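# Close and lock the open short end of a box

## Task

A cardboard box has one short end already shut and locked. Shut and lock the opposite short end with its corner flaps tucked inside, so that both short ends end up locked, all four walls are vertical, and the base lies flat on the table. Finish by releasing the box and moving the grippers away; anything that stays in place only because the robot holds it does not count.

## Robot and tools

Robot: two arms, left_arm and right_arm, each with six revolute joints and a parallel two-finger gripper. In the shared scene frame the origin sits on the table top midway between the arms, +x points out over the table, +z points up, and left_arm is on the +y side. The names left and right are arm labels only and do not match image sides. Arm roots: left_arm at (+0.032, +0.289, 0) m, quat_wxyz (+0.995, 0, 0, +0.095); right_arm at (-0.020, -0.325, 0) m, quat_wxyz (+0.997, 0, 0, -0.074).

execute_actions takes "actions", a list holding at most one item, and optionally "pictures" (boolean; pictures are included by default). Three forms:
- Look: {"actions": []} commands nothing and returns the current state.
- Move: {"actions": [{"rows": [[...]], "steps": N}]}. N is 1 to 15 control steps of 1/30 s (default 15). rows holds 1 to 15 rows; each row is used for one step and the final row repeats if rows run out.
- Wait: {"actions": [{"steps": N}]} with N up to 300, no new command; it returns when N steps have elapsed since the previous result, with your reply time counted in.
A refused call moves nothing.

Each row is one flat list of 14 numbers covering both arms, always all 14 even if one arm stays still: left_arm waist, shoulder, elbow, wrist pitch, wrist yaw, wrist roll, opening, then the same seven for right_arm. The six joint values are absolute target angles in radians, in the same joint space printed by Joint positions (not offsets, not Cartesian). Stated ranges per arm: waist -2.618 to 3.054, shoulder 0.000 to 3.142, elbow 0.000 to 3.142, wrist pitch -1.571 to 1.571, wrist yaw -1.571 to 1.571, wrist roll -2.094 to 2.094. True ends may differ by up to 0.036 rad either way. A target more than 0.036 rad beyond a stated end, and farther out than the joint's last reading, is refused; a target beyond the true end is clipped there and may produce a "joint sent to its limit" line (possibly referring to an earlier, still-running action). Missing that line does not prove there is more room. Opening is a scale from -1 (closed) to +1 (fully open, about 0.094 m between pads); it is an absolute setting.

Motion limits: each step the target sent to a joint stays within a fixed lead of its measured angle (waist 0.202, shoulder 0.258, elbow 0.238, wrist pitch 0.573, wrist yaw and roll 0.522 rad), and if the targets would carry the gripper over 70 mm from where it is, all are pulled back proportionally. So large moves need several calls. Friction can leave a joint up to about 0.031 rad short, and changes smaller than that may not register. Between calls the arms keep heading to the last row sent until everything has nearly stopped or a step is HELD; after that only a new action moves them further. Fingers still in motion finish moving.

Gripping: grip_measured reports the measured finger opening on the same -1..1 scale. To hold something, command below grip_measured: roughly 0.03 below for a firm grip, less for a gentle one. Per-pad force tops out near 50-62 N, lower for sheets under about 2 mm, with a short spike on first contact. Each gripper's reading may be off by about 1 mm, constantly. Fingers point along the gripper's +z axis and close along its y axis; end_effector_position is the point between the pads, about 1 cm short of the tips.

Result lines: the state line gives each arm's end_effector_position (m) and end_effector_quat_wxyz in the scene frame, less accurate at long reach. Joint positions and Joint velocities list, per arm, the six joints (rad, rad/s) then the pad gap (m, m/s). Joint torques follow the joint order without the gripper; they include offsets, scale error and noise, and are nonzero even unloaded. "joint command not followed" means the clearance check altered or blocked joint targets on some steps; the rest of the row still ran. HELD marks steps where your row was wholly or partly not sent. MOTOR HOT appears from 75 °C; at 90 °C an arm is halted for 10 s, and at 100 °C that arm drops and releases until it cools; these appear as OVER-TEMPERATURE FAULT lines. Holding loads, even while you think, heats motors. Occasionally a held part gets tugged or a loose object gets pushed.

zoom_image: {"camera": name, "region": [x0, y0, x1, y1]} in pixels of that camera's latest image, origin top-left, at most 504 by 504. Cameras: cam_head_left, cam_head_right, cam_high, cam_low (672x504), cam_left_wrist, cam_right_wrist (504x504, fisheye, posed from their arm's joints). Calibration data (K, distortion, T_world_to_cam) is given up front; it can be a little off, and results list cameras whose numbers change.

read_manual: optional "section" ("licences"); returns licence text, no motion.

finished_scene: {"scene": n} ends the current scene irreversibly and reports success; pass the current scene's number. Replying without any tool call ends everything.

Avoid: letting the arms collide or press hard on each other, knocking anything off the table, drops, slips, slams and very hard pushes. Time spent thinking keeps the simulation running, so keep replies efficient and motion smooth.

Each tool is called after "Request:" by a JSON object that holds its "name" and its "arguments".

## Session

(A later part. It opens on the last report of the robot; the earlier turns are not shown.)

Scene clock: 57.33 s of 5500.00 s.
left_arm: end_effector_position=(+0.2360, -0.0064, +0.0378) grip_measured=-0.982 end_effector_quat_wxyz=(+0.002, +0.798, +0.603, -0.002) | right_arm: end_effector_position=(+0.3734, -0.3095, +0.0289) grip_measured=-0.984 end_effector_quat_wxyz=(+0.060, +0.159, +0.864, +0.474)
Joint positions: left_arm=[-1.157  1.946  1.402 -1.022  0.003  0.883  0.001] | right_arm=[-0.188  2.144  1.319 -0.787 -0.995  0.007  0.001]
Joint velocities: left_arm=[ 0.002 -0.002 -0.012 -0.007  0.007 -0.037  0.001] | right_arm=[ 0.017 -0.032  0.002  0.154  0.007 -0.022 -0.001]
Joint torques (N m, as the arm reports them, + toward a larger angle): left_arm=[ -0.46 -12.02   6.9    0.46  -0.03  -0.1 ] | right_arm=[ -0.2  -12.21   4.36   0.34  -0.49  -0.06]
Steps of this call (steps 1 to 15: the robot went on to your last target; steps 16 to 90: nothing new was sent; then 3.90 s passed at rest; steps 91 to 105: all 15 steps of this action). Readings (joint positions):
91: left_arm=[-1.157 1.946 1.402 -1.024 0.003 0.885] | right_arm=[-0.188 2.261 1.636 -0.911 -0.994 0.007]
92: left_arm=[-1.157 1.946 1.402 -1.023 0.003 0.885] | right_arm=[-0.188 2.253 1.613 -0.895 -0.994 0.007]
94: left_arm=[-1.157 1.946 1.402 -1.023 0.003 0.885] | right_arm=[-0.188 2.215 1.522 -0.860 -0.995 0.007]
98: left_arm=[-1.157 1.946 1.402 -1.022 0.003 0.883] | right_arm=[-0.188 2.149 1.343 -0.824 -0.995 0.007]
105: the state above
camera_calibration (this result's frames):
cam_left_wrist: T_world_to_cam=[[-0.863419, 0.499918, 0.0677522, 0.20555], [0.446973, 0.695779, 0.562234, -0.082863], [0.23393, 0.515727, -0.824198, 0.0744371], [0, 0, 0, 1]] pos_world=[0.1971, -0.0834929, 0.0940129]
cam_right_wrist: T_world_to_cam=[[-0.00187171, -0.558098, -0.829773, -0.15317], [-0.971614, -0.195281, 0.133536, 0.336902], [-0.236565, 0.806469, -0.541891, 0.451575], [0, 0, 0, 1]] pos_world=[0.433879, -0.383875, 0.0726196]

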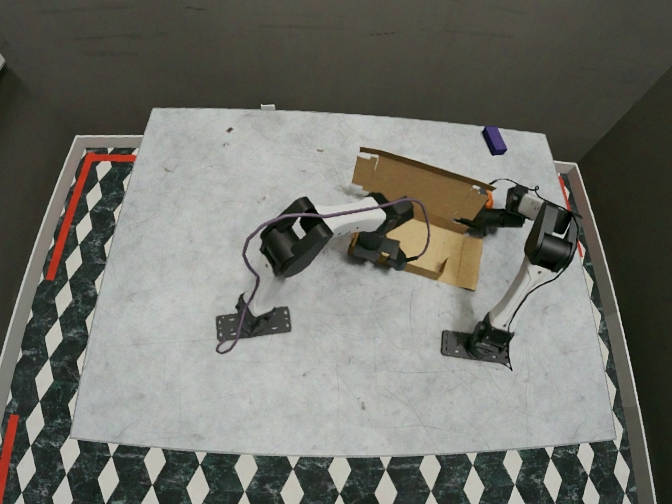

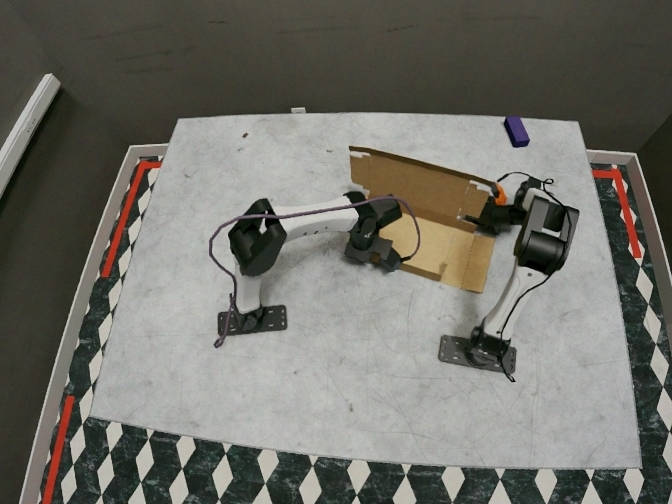

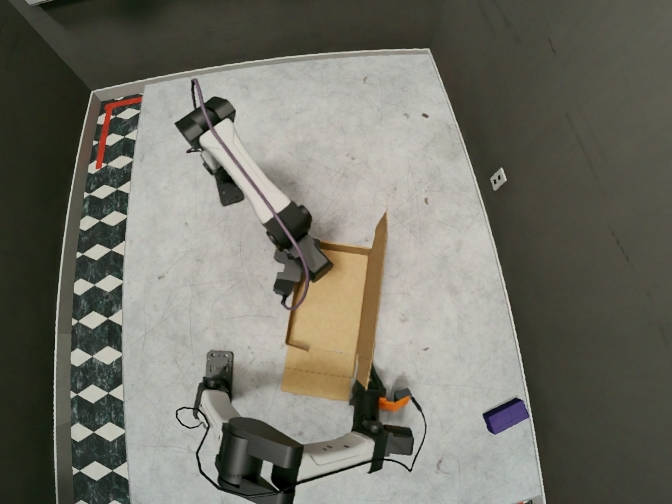

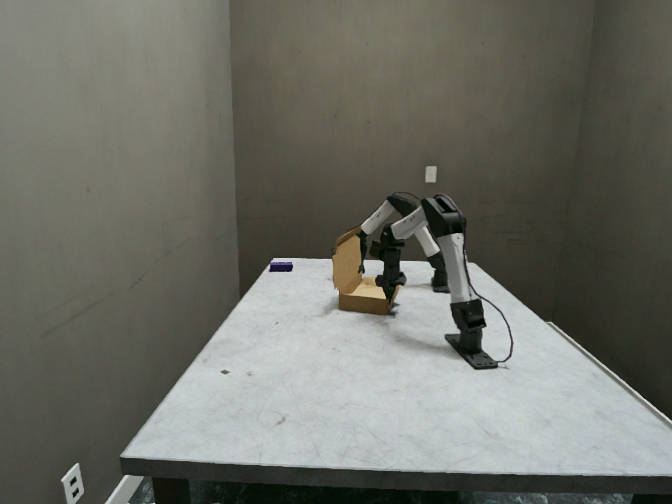

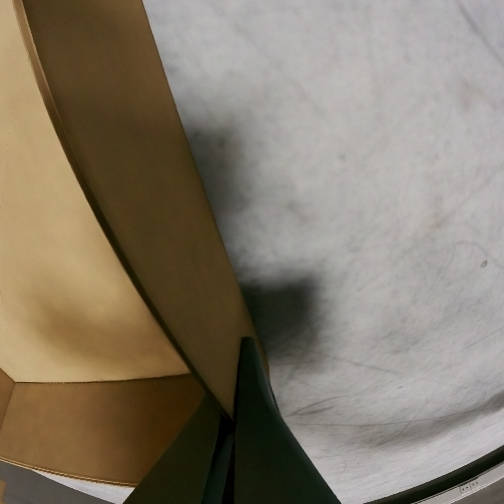

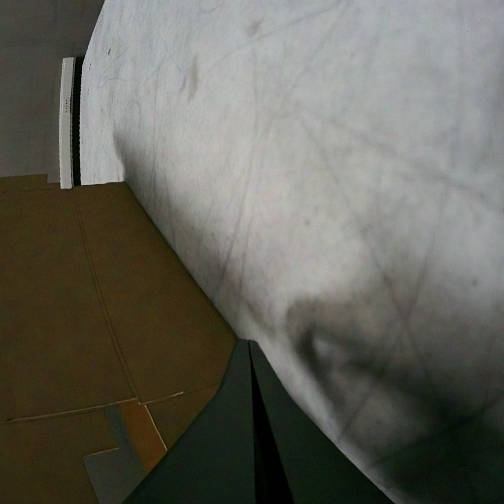

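Request:
{"name": "execute_actions", "arguments": {"actions": [{"rows":[[-1.16,1.948,1.393,-1.01,0,0.88,-1,-0.2,2.08,1.28,-0.75,-1.0,0,-1],[-1.16,1.948,1.393,-1.01,0,0.88,-1,-0.2,2.06,1.25,-0.74,-1.0,0,-1],[-1.16,1.948,1.393,-1.01,0,0.88,-1,-0.2,2.04,1.22,-0.73,-1.0,0,-1],[-1.16,1.948,1.393,-1.01,0,0.88,-1,-0.2,2.02,1.19,-0.72,-1.0,0,-1],[-1.16,1.948,1.393,-1.01,0,0.88,-1,-0.2,2.0,1.16,-0.71,-1.0,0,-1],[-1.16,1.948,1.393,-1.01,0,0.88,-1,-0.2,1.98,1.13,-0.7,-1.0,0,-1],[-1.16,1.948,1.393,-1.01,0,0.88,-1,-0.2,1.96,1.1,-0.69,-1.0,0,-1],[-1.16,1.948,1.393,-1.01,0,0.88,-1,-0.2,1.94,1.07,-0.68,-1.0,0,-1],[-1.16,1.948,1.393,-1.01,0,0.88,-1,-0.2,1.91,1.03,-0.66,-1.0,0,-1]]}]}}

Request:
{"name": "zoom_image", "arguments": {"camera": "cam_head_left", "region": [410, 170, 560, 310]}}

Scene clock: 68.40 s of 5500.00 s.
left_arm: end_effector_position=(+0.2336, -0.0046, +0.0378) grip_measured=-0.982 end_effector_quat_wxyz=(-0.004, +0.806, +0.592, -0.003) | right_arm: end_effector_position=(+0.3295, -0.2977, +0.0432) grip_measured=-0.984 end_effector_quat_wxyz=(+0.091, +0.148, +0.867, +0.467)
Joint positions: left_arm=[-1.158  1.946  1.402 -1.034  0.006  0.909  0.001] | right_arm=[-0.198  1.929  1.054 -0.67  -0.993  0.007  0.001]
Joint velocities: left_arm=[ 0.012 -0.002 -0.007  0.007 -0.037 -0.051 -0.001] | right_arm=[-0.002  0.012 -0.007  0.125  0.022  0.007 -0.   ]
Joint torques (N m, as the arm reports them, + toward a larger angle): left_arm=[ -0.27 -11.91   6.94   0.53  -0.06  -0.35] | right_arm=[ -0.1  -10.11   3.27   0.32  -0.48  -0.05]
Steps of this call (steps 1 to 30: the robot went on to your last target; steps 31 to 90: nothing new was sent; then 7.57 s passed at rest; steps 91 to 105: all 15 steps of this action). Readings (joint positions):
91: left_arm=[-1.157 1.946 1.402 -1.022 0.003 0.883] | right_arm=[-0.188 2.137 1.315 -0.768 -0.995 0.007]
92: left_arm=[-1.157 1.946 1.402 -1.022 0.003 0.883] | right_arm=[-0.188 2.126 1.302 -0.761 -0.995 0.007]
94: left_arm=[-1.157 1.946 1.402 -1.022 0.003 0.883] | right_arm=[-0.188 2.085 1.256 -0.747 -0.995 0.007]
98: left_arm=[-1.157 1.946 1.402 -1.022 0.003 0.888] | right_arm=[-0.189 1.991 1.144 -0.716 -0.995 0.007]
105: the state above
camera_calibration (this result's frames):
cam_left_wrist: T_world_to_cam=[[-0.848696, 0.522849, 0.0796467, 0.198744], [0.47102, 0.678738, 0.563432, -0.0888185], [0.240531, 0.515698, -0.822314, 0.0724347], [0, 0, 0, 1]] pos_world=[0.193086, -0.080983, 0.093778]
cam_right_wrist: T_world_to_cam=[[0.0434458, -0.578587, -0.814463, -0.156466], [-0.979942, -0.183383, 0.0780007, 0.303298], [-0.194489, 0.794738, -0.574949, 0.423489], [0, 0, 0, 1]] pos_world=[0.386376, -0.371472, 0.0923912]

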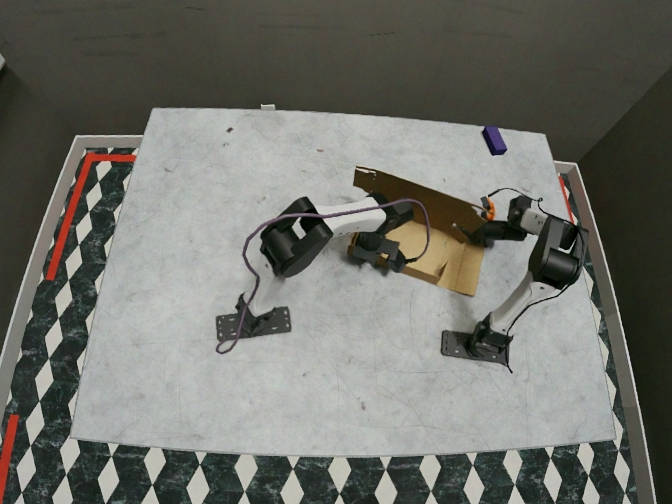

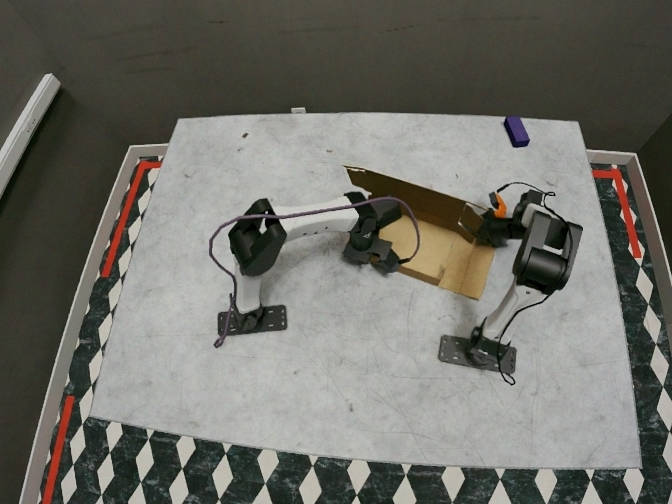

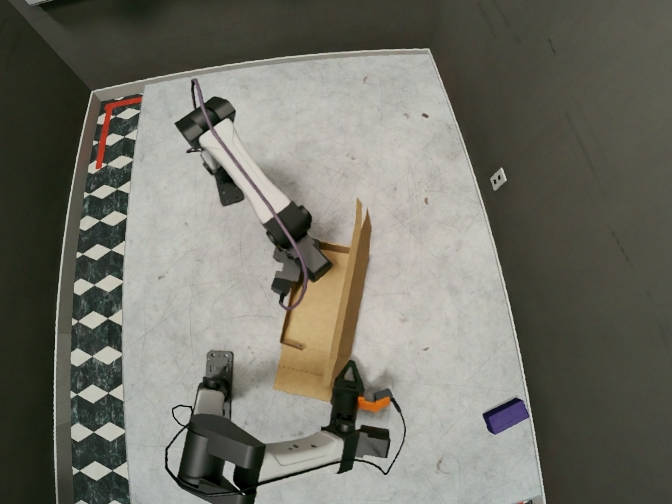

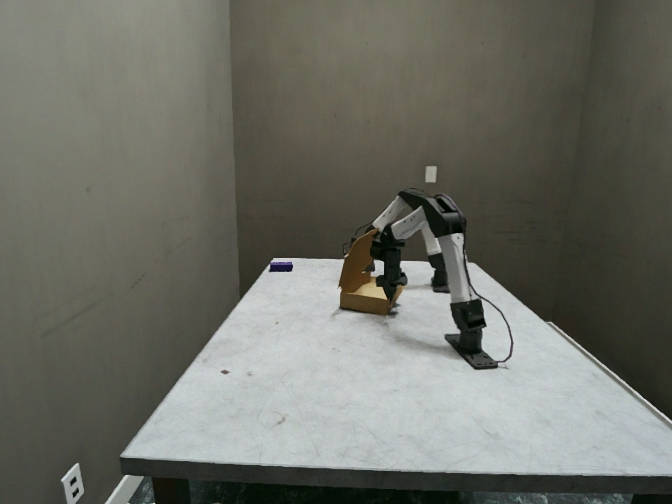

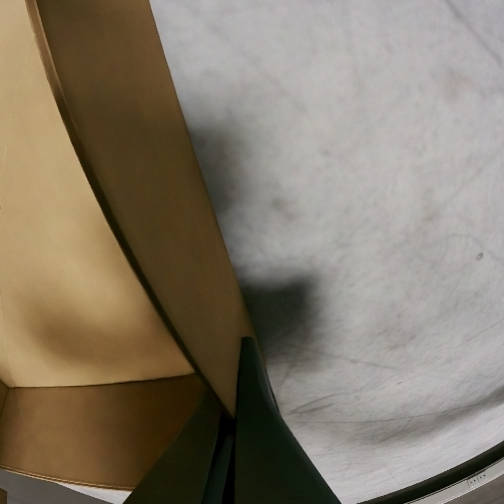

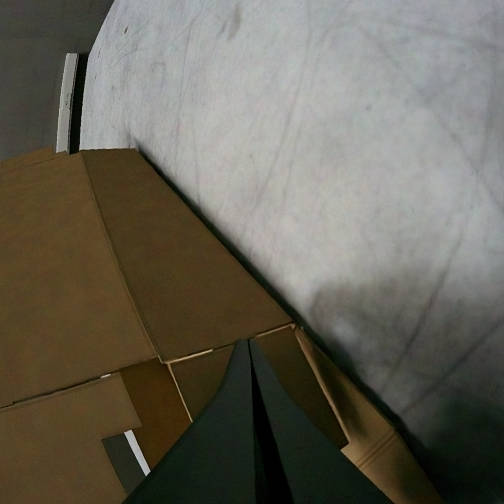

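Region (410, 170, 560, 310) of cam_head_left's 672x504 image, scaled by 3.360, with more detail than that image has; it fills the top 470 rows of this view, and the rest is white.

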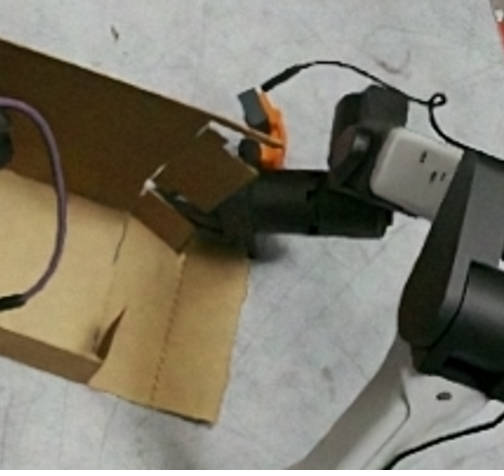

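Request:
{"name": "execute_actions", "arguments": {"actions": [{"rows":[[-1.16,1.948,1.393,-1.01,0,0.88,-1,-0.27,1.96,0.98,-0.61,-1.0,0,-1]]}], "pictures": false}}

Request:
{"name": "execute_actions", "arguments": {"actions": [{"rows":[[-1.16,1.948,1.393,-1.01,0,0.88,-1,-0.27,1.93,0.95,-0.6,-1.0,0,-1],[-1.16,1.948,1.393,-1.01,0,0.88,-1,-0.27,1.91,0.92,-0.59,-1.0,0,-1],[-1.16,1.948,1.393,-1.01,0,0.88,-1,-0.27,1.89,0.89,-0.58,-1.0,0,-1],[-1.16,1.948,1.393,-1.01,0,0.88,-1,-0.27,1.87,0.86,-0.56,-1.0,0,-1]]}]}}

Request:
{"name": "zoom_image", "arguments": {"camera": "cam_head_left", "region": [410, 170, 560, 310]}}

Scene clock: 76.43 s of 5500.00 s.
left_arm: end_effector_position=(+0.2335, -0.0053, +0.0378) grip_measured=-0.982 end_effector_quat_wxyz=(-0.002, +0.804, +0.595, -0.004) | right_arm: end_effector_position=(+0.3196, -0.3182, +0.0255) grip_measured=-0.984 end_effector_quat_wxyz=(+0.096, +0.187, +0.858, +0.469)
Joint positions: left_arm=[-1.158  1.946  1.402 -1.031  0.009  0.9    0.001] | right_arm=[-0.271  1.953  0.996 -0.618 -0.997  0.007  0.001]
Joint velocities: left_arm=[-0.022 -0.002 -0.007 -0.022 -0.007 -0.022  0.   ] | right_arm=[-0.012  0.007 -0.002  0.007 -0.022 -0.007  0.001]
Joint torques (N m, as the arm reports them, + toward a larger angle): left_arm=[ -0.4  -12.07   6.94   0.54  -0.08  -0.3 ] | right_arm=[ 0.08 -7.77  3.56  0.37 -0.46 -0.05]
Steps of this call (steps 1 to 30: the robot went on to your last target; steps 31 to 90: nothing new was sent; then 4.53 s passed at rest; steps 91 to 105: all 15 steps of this action). Readings (joint positions):
91: left_arm=[-1.158 1.946 1.402 -1.034 0.007 0.909] | right_arm=[-0.204 1.930 1.047 -0.644 -0.996 0.007]
92: left_arm=[-1.158 1.946 1.402 -1.034 0.008 0.910] | right_arm=[-0.217 1.930 1.035 -0.633 -0.998 0.007]
94: left_arm=[-1.158 1.946 1.402 -1.034 0.009 0.907] | right_arm=[-0.252 1.939 1.012 -0.626 -0.998 0.007]
98: left_arm=[-1.158 1.946 1.402 -1.032 0.009 0.902] | right_arm=[-0.271 1.953 0.996 -0.625 -0.997 0.007]
105: the state above

Scene clock: 76.93 s of 5500.00 s.
left_arm: end_effector_position=(+0.2335, -0.0053, +0.0378) grip_measured=-0.982 end_effector_quat_wxyz=(-0.002, +0.802, +0.597, -0.004) | right_arm: end_effector_position=(+0.2969, -0.3080, +0.0211) grip_measured=-0.984 end_effector_quat_wxyz=(+0.095, +0.187, +0.858, +0.469)
Joint positions: left_arm=[-1.158  1.946  1.402 -1.031  0.009  0.896  0.001] | right_arm=[-0.271  1.891  0.88  -0.565 -0.997  0.007  0.001]
Joint velocities: left_arm=[-0.007  0.007 -0.017 -0.037 -0.081  0.037  0.001] | right_arm=[ 0.002 -0.012  0.002 -0.037 -0.022  0.007 -0.   ]
Joint torques (N m, as the arm reports them, + toward a larger angle): left_arm=[ -0.29 -11.95   6.78   0.52  -0.1   -0.2 ] | right_arm=[ 0.11 -9.19  3.12  0.33 -0.45 -0.05]
Steps of this call (steps 1 to 15: all 15 steps of this action). Readings (joint positions):
1: left_arm=[-1.158 1.946 1.402 -1.031 0.009 0.900] | right_arm=[-0.271 1.952 0.993 -0.614 -0.997 0.007]
2: left_arm=[-1.158 1.946 1.402 -1.031 0.009 0.900] | right_arm=[-0.271 1.947 0.982 -0.605 -0.997 0.007]
4: left_arm=[-1.158 1.946 1.402 -1.031 0.009 0.900] | right_arm=[-0.271 1.923 0.935 -0.586 -0.997 0.007]
8: left_arm=[-1.158 1.946 1.402 -1.031 0.009 0.900] | right_arm=[-0.271 1.891 0.880 -0.580 -0.997 0.007]
15: the state above
camera_calibration (this result's frames):
cam_left_wrist: T_world_to_cam=[[-0.855345, 0.512045, 0.0787085, 0.200604], [0.462656, 0.686643, 0.560778, -0.0862048], [0.233099, 0.516073, -0.824217, 0.0746315], [0, 0, 0, 1]] pos_world=[0.194072, -0.0820418, 0.094065]
cam_right_wrist: T_world_to_cam=[[-0.0213803, -0.566243, -0.823961, -0.155815], [-0.988323, -0.112392, 0.102883, 0.295004], [-0.150863, 0.81654, -0.557228, 0.406051], [0, 0, 0, 1]] pos_world=[0.349486, -0.38663, 0.0675261]

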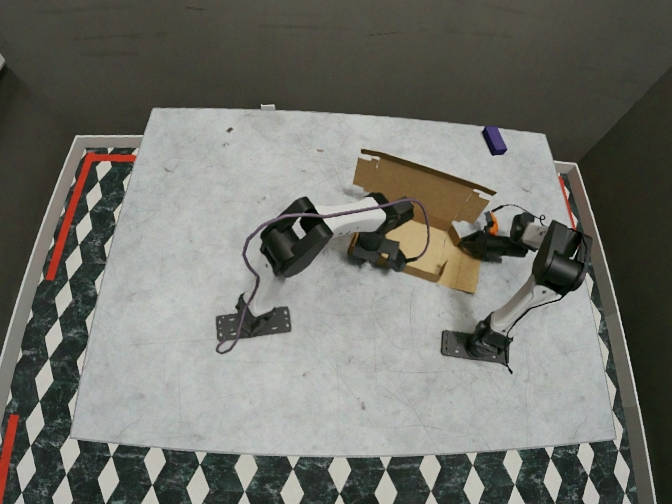

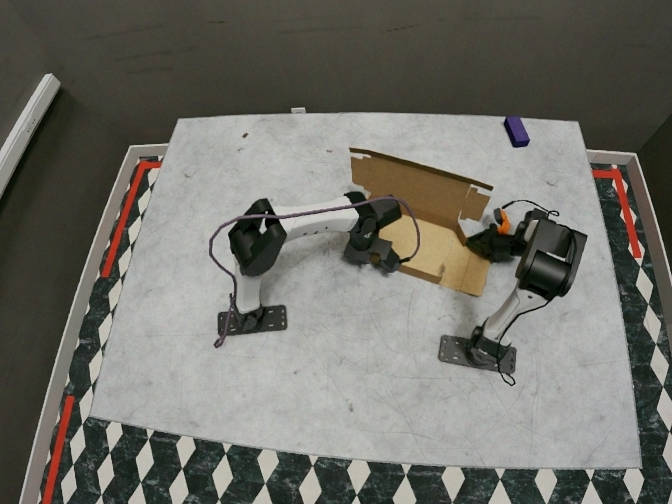

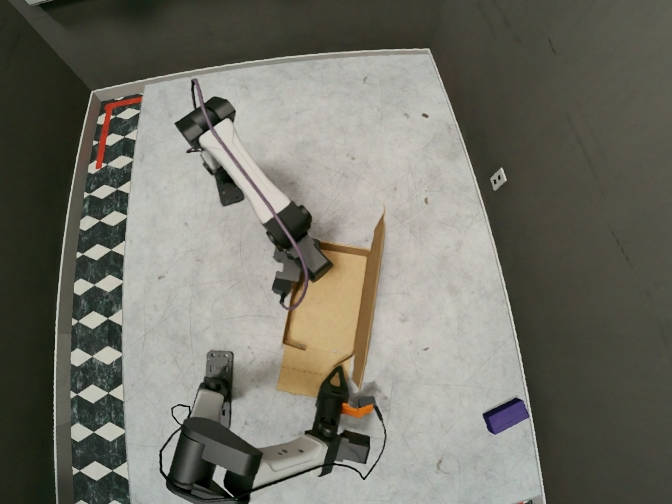

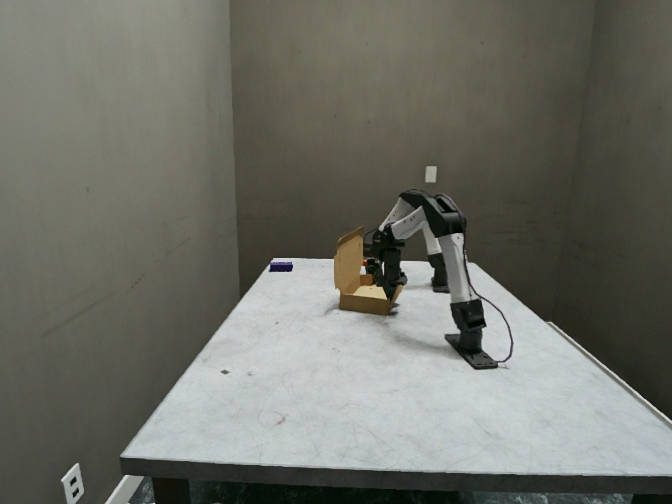

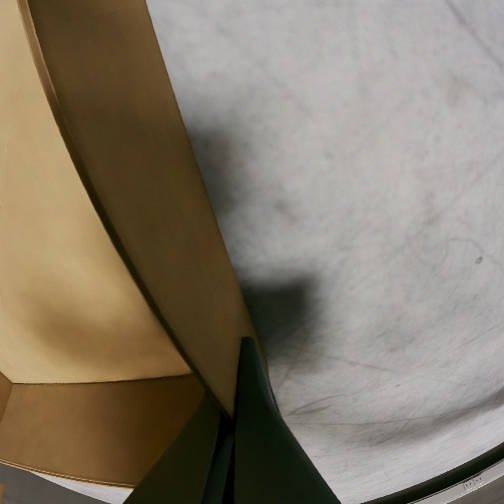

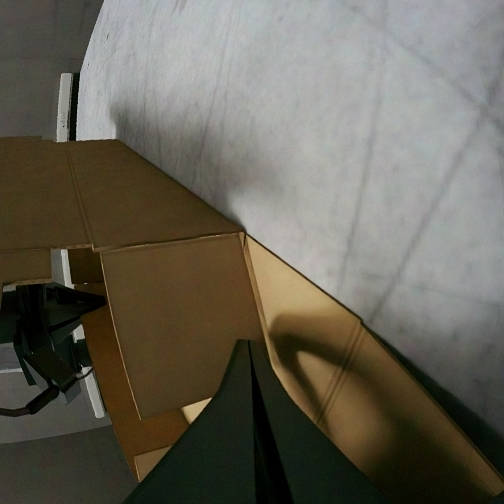

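Region (410, 170, 560, 310) of cam_head_left's 672x504 image, scaled by 3.360, with more detail than that image has; it fills the top 470 rows of this view, and the rest is white.

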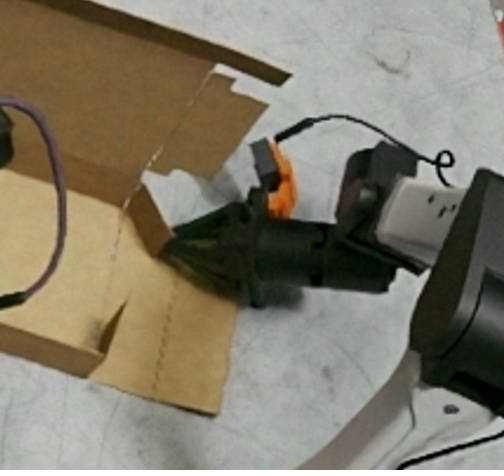

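Request:
{"name": "execute_actions", "arguments": {"actions": [{"rows":[[-1.16,1.948,1.393,-1.01,0,0.88,-1,-0.25,1.89,0.92,-0.57,-1.0,0,-1],[-1.16,1.948,1.393,-1.01,0,0.88,-1,-0.23,1.9,0.94,-0.58,-1.0,0,-1],[-1.16,1.948,1.393,-1.01,0,0.88,-1,-0.21,1.91,0.95,-0.58,-1.0,0,-1],[-1.16,1.948,1.393,-1.01,0,0.88,-1,-0.19,1.92,0.97,-0.59,-1.0,0,-1],[-1.16,1.948,1.393,-1.01,0,0.88,-1,-0.17,1.93,0.98,-0.59,-1.0,0,-1],[-1.16,1.948,1.393,-1.01,0,0.88,-1,-0.15,1.94,0.99,-0.6,-1.0,0,-1],[-1.16,1.948,1.393,-1.01,0,0.88,-1,-0.13,1.94,1,-0.6,-1.0,0,-1],[-1.16,1.948,1.393,-1.01,0,0.88,-1,-0.11,1.94,1,-0.6,-1.0,0,-1],[-1.16,1.948,1.393,-1.01,0,0.88,-1,-0.09,1.94,1,-0.6,-1.0,0,-1]]}]}}

Request:
{"name": "zoom_image", "arguments": {"camera": "cam_head_left", "region": [410, 170, 560, 310]}}

Scene clock: 82.37 s of 5500.00 s.
left_arm: end_effector_position=(+0.2331, -0.0033, +0.0378) grip_measured=-0.982 end_effector_quat_wxyz=(-0.006, +0.793, +0.609, -0.002) | right_arm: end_effector_position=(+0.3165, -0.2633, +0.0286) grip_measured=-0.984 end_effector_quat_wxyz=(+0.075, +0.103, +0.876, +0.466)
Joint positions: left_arm=[-1.157  1.946  1.402 -1.039  0.005  0.865  0.001] | right_arm=[-0.102  1.926  0.982 -0.586 -0.982  0.007  0.001]
Joint velocities: left_arm=[ 0.012 -0.002  0.002 -0.051 -0.007 -0.051 -0.   ] | right_arm=[-0.012  0.007  0.002 -0.066 -0.037  0.007  0.001]
Joint torques (N m, as the arm reports them, + toward a larger angle): left_arm=[ -0.24 -12.12   6.79   0.61  -0.07   0.1 ] | right_arm=[ 1.01 -7.08  6.02  0.35 -0.56 -0.05]
Steps of this call (steps 1 to 15: the robot went on to your last target; steps 16 to 90: nothing new was sent; then 1.93 s passed at rest; steps 91 to 105: all 15 steps of this action). Readings (joint positions):
91: left_arm=[-1.158 1.946 1.402 -1.031 0.009 0.895] | right_arm=[-0.270 1.891 0.882 -0.564 -0.997 0.007]
92: left_arm=[-1.158 1.946 1.402 -1.031 0.009 0.894] | right_arm=[-0.267 1.891 0.889 -0.566 -0.994 0.007]
94: left_arm=[-1.158 1.946 1.402 -1.031 0.009 0.891] | right_arm=[-0.245 1.894 0.916 -0.570 -0.991 0.007]
98: left_arm=[-1.158 1.946 1.402 -1.033 0.005 0.879] | right_arm=[-0.165 1.919 0.975 -0.570 -0.985 0.007]
105: the state above
camera_calibration (this result's frames):
cam_left_wrist: T_world_to_cam=[[-0.871009, 0.484028, 0.0840292, 0.202586], [0.44141, 0.695998, 0.566343, -0.0826145], [0.215641, 0.530381, -0.819875, 0.0776614], [0, 0, 0, 1]] pos_world=[0.196174, -0.081748, 0.0934376]
cam_right_wrist: T_world_to_cam=[[0.108272, -0.583363, -0.804962, -0.169963], [-0.959051, -0.274468, 0.0699119, 0.267643], [-0.26172, 0.764431, -0.589193, 0.398917], [0, 0, 0, 1]] pos_world=[0.379491, -0.330635, 0.079514]

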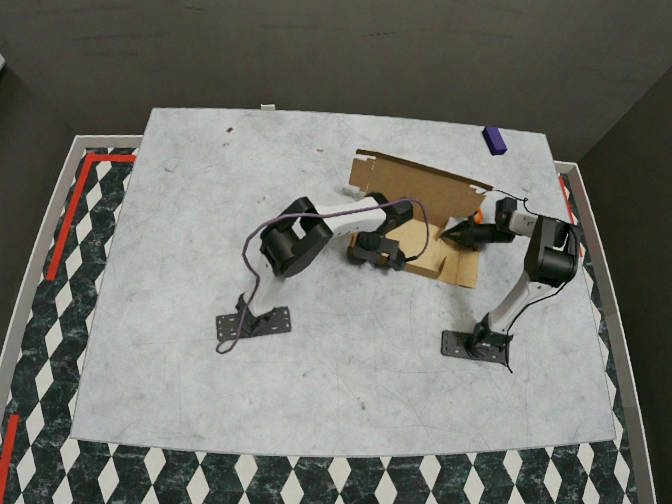

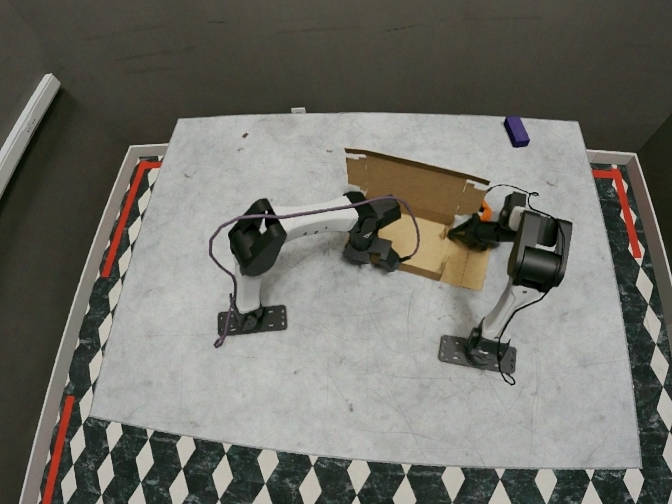

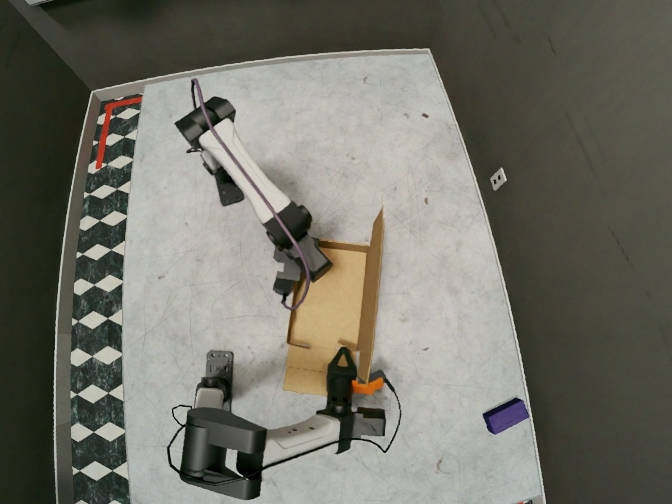

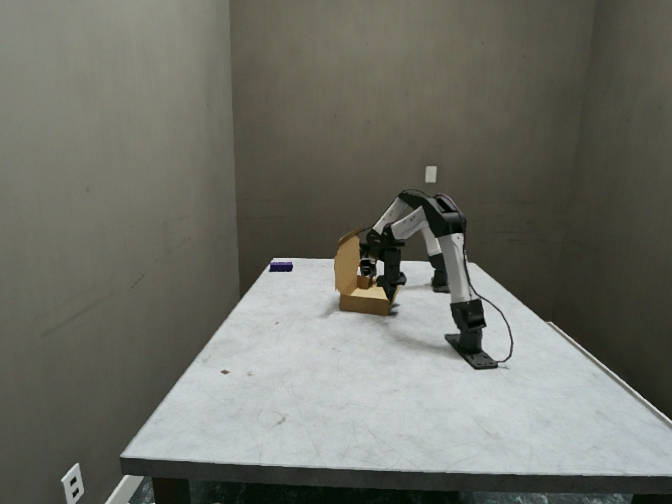

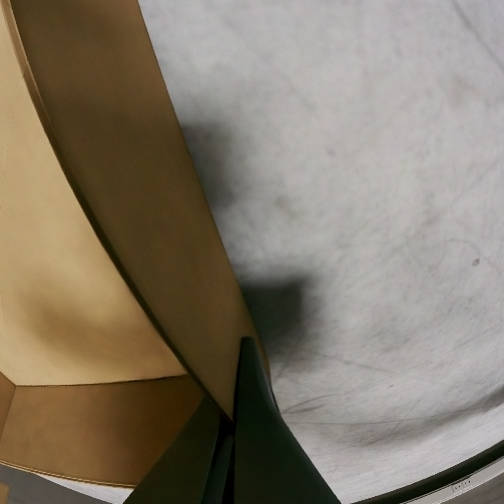

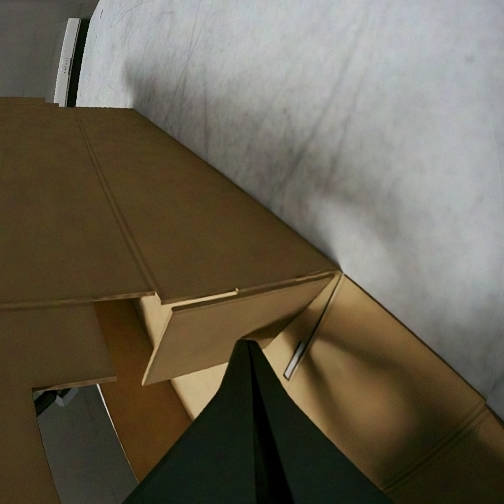

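Region (410, 170, 560, 310) of cam_head_left's 672x504 image, scaled by 3.360, with more detail than that image has; it fills the top 470 rows of this view, and the rest is white.

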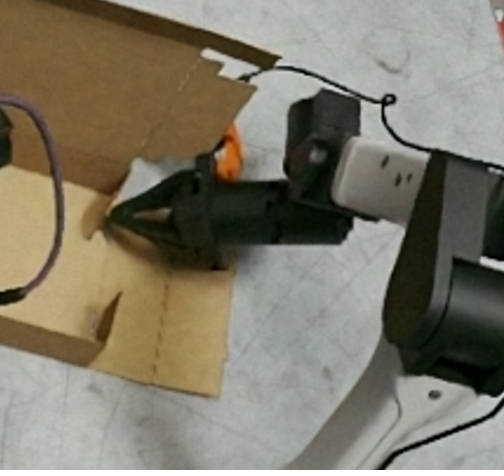

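Request:
{"name": "execute_actions", "arguments": {"actions": [{"rows":[[-1.16,1.948,1.393,-1.01,0,0.88,-1,-0.17,1.92,1,-0.6,-1.0,0,-1],[-1.16,1.948,1.393,-1.01,0,0.88,-1,-0.24,1.9,1,-0.6,-1.0,0,-1],[-1.16,1.948,1.393,-1.01,0,0.88,-1,-0.31,1.9,1,-0.6,-1.0,0,-1],[-1.16,1.948,1.393,-1.01,0,0.88,-1,-0.38,1.9,1,-0.6,-1.0,0,-1],[-1.16,1.948,1.393,-1.01,0,0.88,-1,-0.45,1.9,1,-0.6,-1.0,0,-1],[-1.16,1.948,1.393,-1.01,0,0.88,-1,-0.52,1.9,1,-0.6,-1.0,0,-1]]}], "pictures": false}}

Request:
{"name": "execute_actions", "arguments": {"actions": [{"rows":[[-1.14,1.91,1.38,-1.03,0,0.89,-1,-0.52,1.9,1,-0.6,-1.0,0,-1],[-1.12,1.885,1.36,-1.03,0,0.9,-1,-0.52,1.9,1,-0.6,-1.0,0,-1],[-1.1,1.86,1.34,-1.04,0,0.91,-1,-0.52,1.88,0.97,-0.6,-1.0,0,-1],[-1.08,1.835,1.32,-1.04,0,0.92,-1,-0.52,1.86,0.94,-0.6,-1.0,0,-1],[-1.06,1.81,1.3,-1.04,0,0.93,-1,-0.52,1.86,0.91,-0.58,-1.0,0,-1],[-1.04,1.785,1.28,-1.05,0,0.94,-1,-0.52,1.86,0.88,-0.57,-1.0,0,-1],[-1.02,1.76,1.26,-1.05,0,0.95,-1,-0.52,1.86,0.86,-0.56,-1.0,0,-1],[-1,1.74,1.24,-1.05,0,0.96,-1,-0.52,1.86,0.86,-0.56,-1.0,0,-1],[-0.98,1.72,1.22,-1.06,0,0.97,-1,-0.52,1.86,0.86,-0.56,-1.0,0,-1],[-0.96,1.7,1.2,-1.06,0,0.98,-1,-0.52,1.86,0.86,-0.56,-1.0,0,-1],[-0.93,1.68,1.18,-1.07,0,0.99,-1,-0.52,1.86,0.86,-0.56,-1.0,0,-1],[-0.9,1.65,1.16,-1.07,0,0.99,-1,-0.52,1.86,0.86,-0.56,-1.0,0,-1]]}], "pictures": false}}

Request:
{"name": "execute_actions", "arguments": {"actions": [{"rows":[[-0.9,1.65,1.16,-1.07,0,0.99,-1,-0.3,1.86,0.86,-0.56,-1.0,0,-1]]}]}}

Scene clock: 91.83 s of 5500.00 s.
left_arm: end_effector_position=(+0.2353, -0.0061, +0.0378) grip_measured=-0.982 end_effector_quat_wxyz=(+0.001, +0.794, +0.608, -0.002) | right_arm: end_effector_position=(+0.3110, -0.4071, +0.0298) grip_measured=-0.984 end_effector_quat_wxyz=(+0.170, +0.288, +0.831, +0.444)
Joint positions: left_arm=[-1.157  1.946  1.402 -1.025  0.004  0.87   0.001] | right_arm=[-0.53   1.926  0.982 -0.594 -0.991  0.007  0.001]
Joint velocities: left_arm=[ 0.012 -0.012  0.017 -0.051 -0.051 -0.007 -0.001] | right_arm=[ 0.081  0.017 -0.002  0.037 -0.037  0.022  0.   ]
Joint torques (N m, as the arm reports them, + toward a larger angle): left_arm=[ -0.38 -12.03   6.8    0.48  -0.05   0.02] | right_arm=[  0.38 -10.27   5.97   0.32  -0.51  -0.05]
Steps of this call (steps 1 to 15: the robot went on to your last target; steps 16 to 90: nothing new was sent; then 5.97 s passed at rest; steps 91 to 105: all 15 steps of this action). Readings (joint positions):
91: left_arm=[-1.157 1.946 1.402 -1.039 0.005 0.864] | right_arm=[-0.108 1.926 0.982 -0.592 -0.983 0.007]
92: left_arm=[-1.157 1.946 1.402 -1.037 0.005 0.862] | right_arm=[-0.128 1.926 0.982 -0.596 -0.985 0.007]
94: left_arm=[-1.157 1.946 1.402 -1.033 0.004 0.862] | right_arm=[-0.223 1.926 0.982 -0.599 -0.990 0.007]
98: left_arm=[-1.157 1.946 1.402 -1.025 0.004 0.867] | right_arm=[-0.486 1.926 0.982 -0.594 -0.992 0.007]
105: the state above

Scene clock: 92.33 s of 5500.00 s.
left_arm: end_effector_position=(+0.2558, +0.0961, +0.0706) grip_measured=-0.981 end_effector_quat_wxyz=(+0.012, +0.744, +0.668, +0.001) | right_arm: end_effector_position=(+0.2889, -0.3879, +0.0246) grip_measured=-0.984 end_effector_quat_wxyz=(+0.156, +0.294, +0.828, +0.451)
Joint positions: left_arm=[-0.902  1.662  1.182 -1.066  0.002  0.968  0.001] | right_arm=[-0.528  1.87   0.872 -0.575 -0.994  0.007  0.001]
Joint velocities: left_arm=[ 0.198 -0.125 -0.081 -0.168 -0.066  0.081  0.   ] | right_arm=[-0.012  0.007 -0.017  0.007 -0.051 -0.066  0.   ]
Joint torques (N m, as the arm reports them, + toward a larger angle): left_arm=[-0.99 -9.32  6.55  0.59  0.06  0.02] | right_arm=[ 0.69 -8.23  3.68  0.45 -0.49 -0.05]
Steps of this call (steps 1 to 15: all 15 steps of this action). Readings (joint positions):
1: left_arm=[-1.157 1.944 1.402 -1.025 0.004 0.871] | right_arm=[-0.528 1.926 0.982 -0.594 -0.991 0.007]
2: left_arm=[-1.153 1.936 1.396 -1.023 0.004 0.876] | right_arm=[-0.528 1.926 0.982 -0.594 -0.991 0.007]
4: left_arm=[-1.133 1.900 1.368 -1.022 0.004 0.890] | right_arm=[-0.528 1.916 0.978 -0.593 -0.991 0.007]
8: left_arm=[-1.044 1.793 1.292 -1.032 0.005 0.921] | right_arm=[-0.528 1.871 0.908 -0.577 -0.994 0.007]
15: the state above

Scene clock: 92.83 s of 5500.00 s.
left_arm: end_effector_position=(+0.2548, +0.0986, +0.0703) grip_measured=-0.981 end_effector_quat_wxyz=(+0.009, +0.748, +0.663, +0.001) | right_arm: end_effector_position=(+0.2969, -0.3140, +0.0252) grip_measured=-0.984 end_effector_quat_wxyz=(+0.107, +0.191, +0.857, +0.467)
Joint positions: left_arm=[-0.898  1.659  1.178 -1.071  0.001  0.984  0.001] | right_arm=[-0.291  1.87   0.872 -0.563 -0.998  0.007  0.001]
Joint velocities: left_arm=[ 0.017  0.002 -0.012 -0.081 -0.095 -0.066  0.001] | right_arm=[-0.002 -0.017 -0.012 -0.051  0.022  0.007 -0.   ]
Joint torques (N m, as the arm reports them, + toward a larger angle): left_arm=[-0.28 -9.86  6.26  0.38 -0.02 -0.04] | right_arm=[-0.94 -8.25  3.68  0.38 -0.45 -0.05]
Steps of this call (steps 1 to 15: all 15 steps of this action). Readings (joint positions):
1: left_arm=[-0.898 1.659 1.180 -1.070 0.001 0.970] | right_arm=[-0.508 1.870 0.872 -0.573 -0.990 0.007]
2: left_arm=[-0.898 1.659 1.179 -1.071 0.001 0.973] | right_arm=[-0.461 1.870 0.872 -0.567 -0.988 0.007]
4: left_arm=[-0.898 1.659 1.178 -1.071 0.001 0.978] | right_arm=[-0.345 1.870 0.872 -0.563 -0.992 0.007]
8: left_arm=[-0.898 1.659 1.178 -1.071 0.001 0.982] | right_arm=[-0.284 1.870 0.872 -0.563 -0.998 0.007]
15: the state above
camera_calibration (this result's frames):
cam_left_wrist: T_world_to_cam=[[-0.931763, 0.359018, 0.0540761, 0.199356], [0.325822, 0.76114, 0.560808, -0.158064], [0.160181, 0.540159, -0.826178, 0.0591936], [0, 0, 0, 1]] pos_world=[0.227772, 0.0167625, 0.126768]
cam_right_wrist: T_world_to_cam=[[-0.0200483, -0.570711, -0.820906, -0.157705], [-0.991696, -0.0929747, 0.0888573, 0.301416], [-0.127035, 0.81587, -0.564108, 0.40613], [0, 0, 0, 1]] pos_world=[0.347344, -0.393329, 0.0728574]

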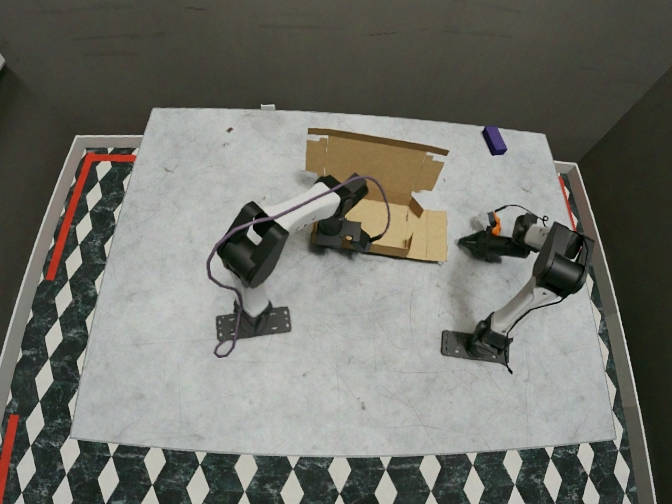

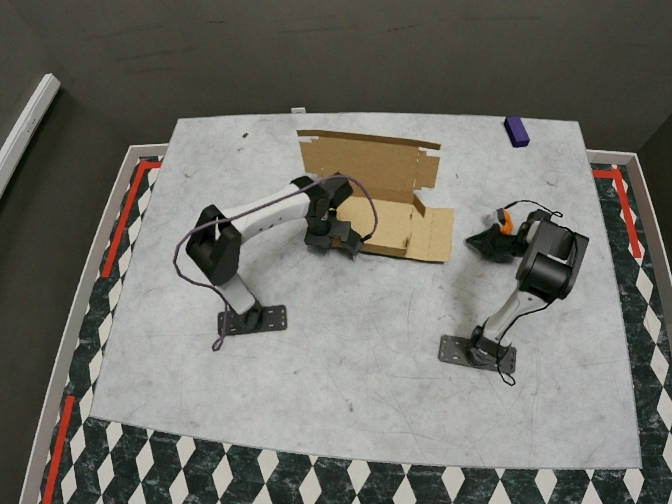

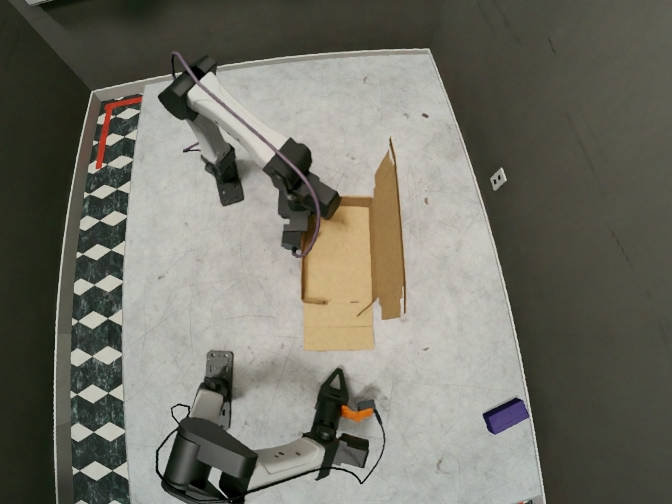

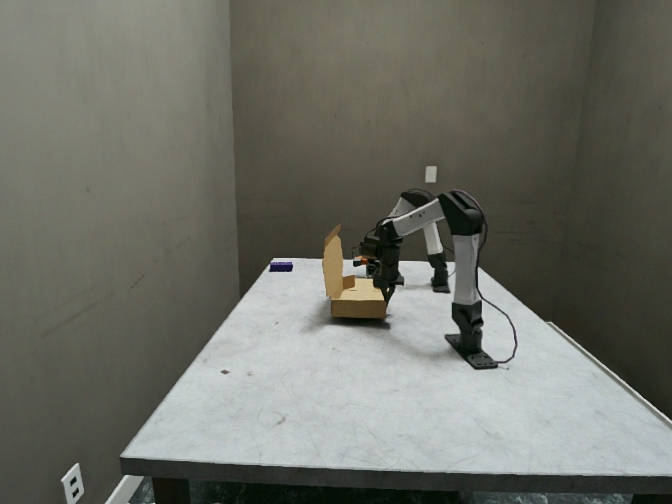

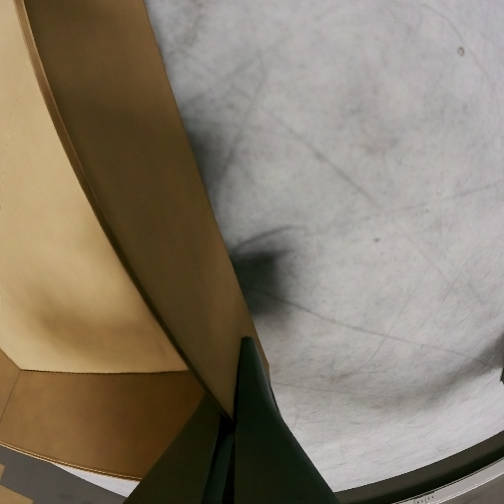

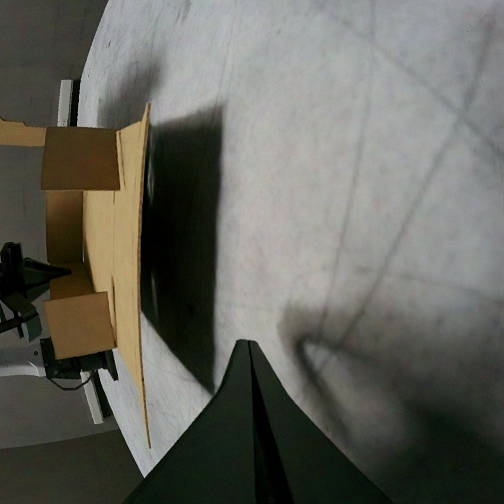

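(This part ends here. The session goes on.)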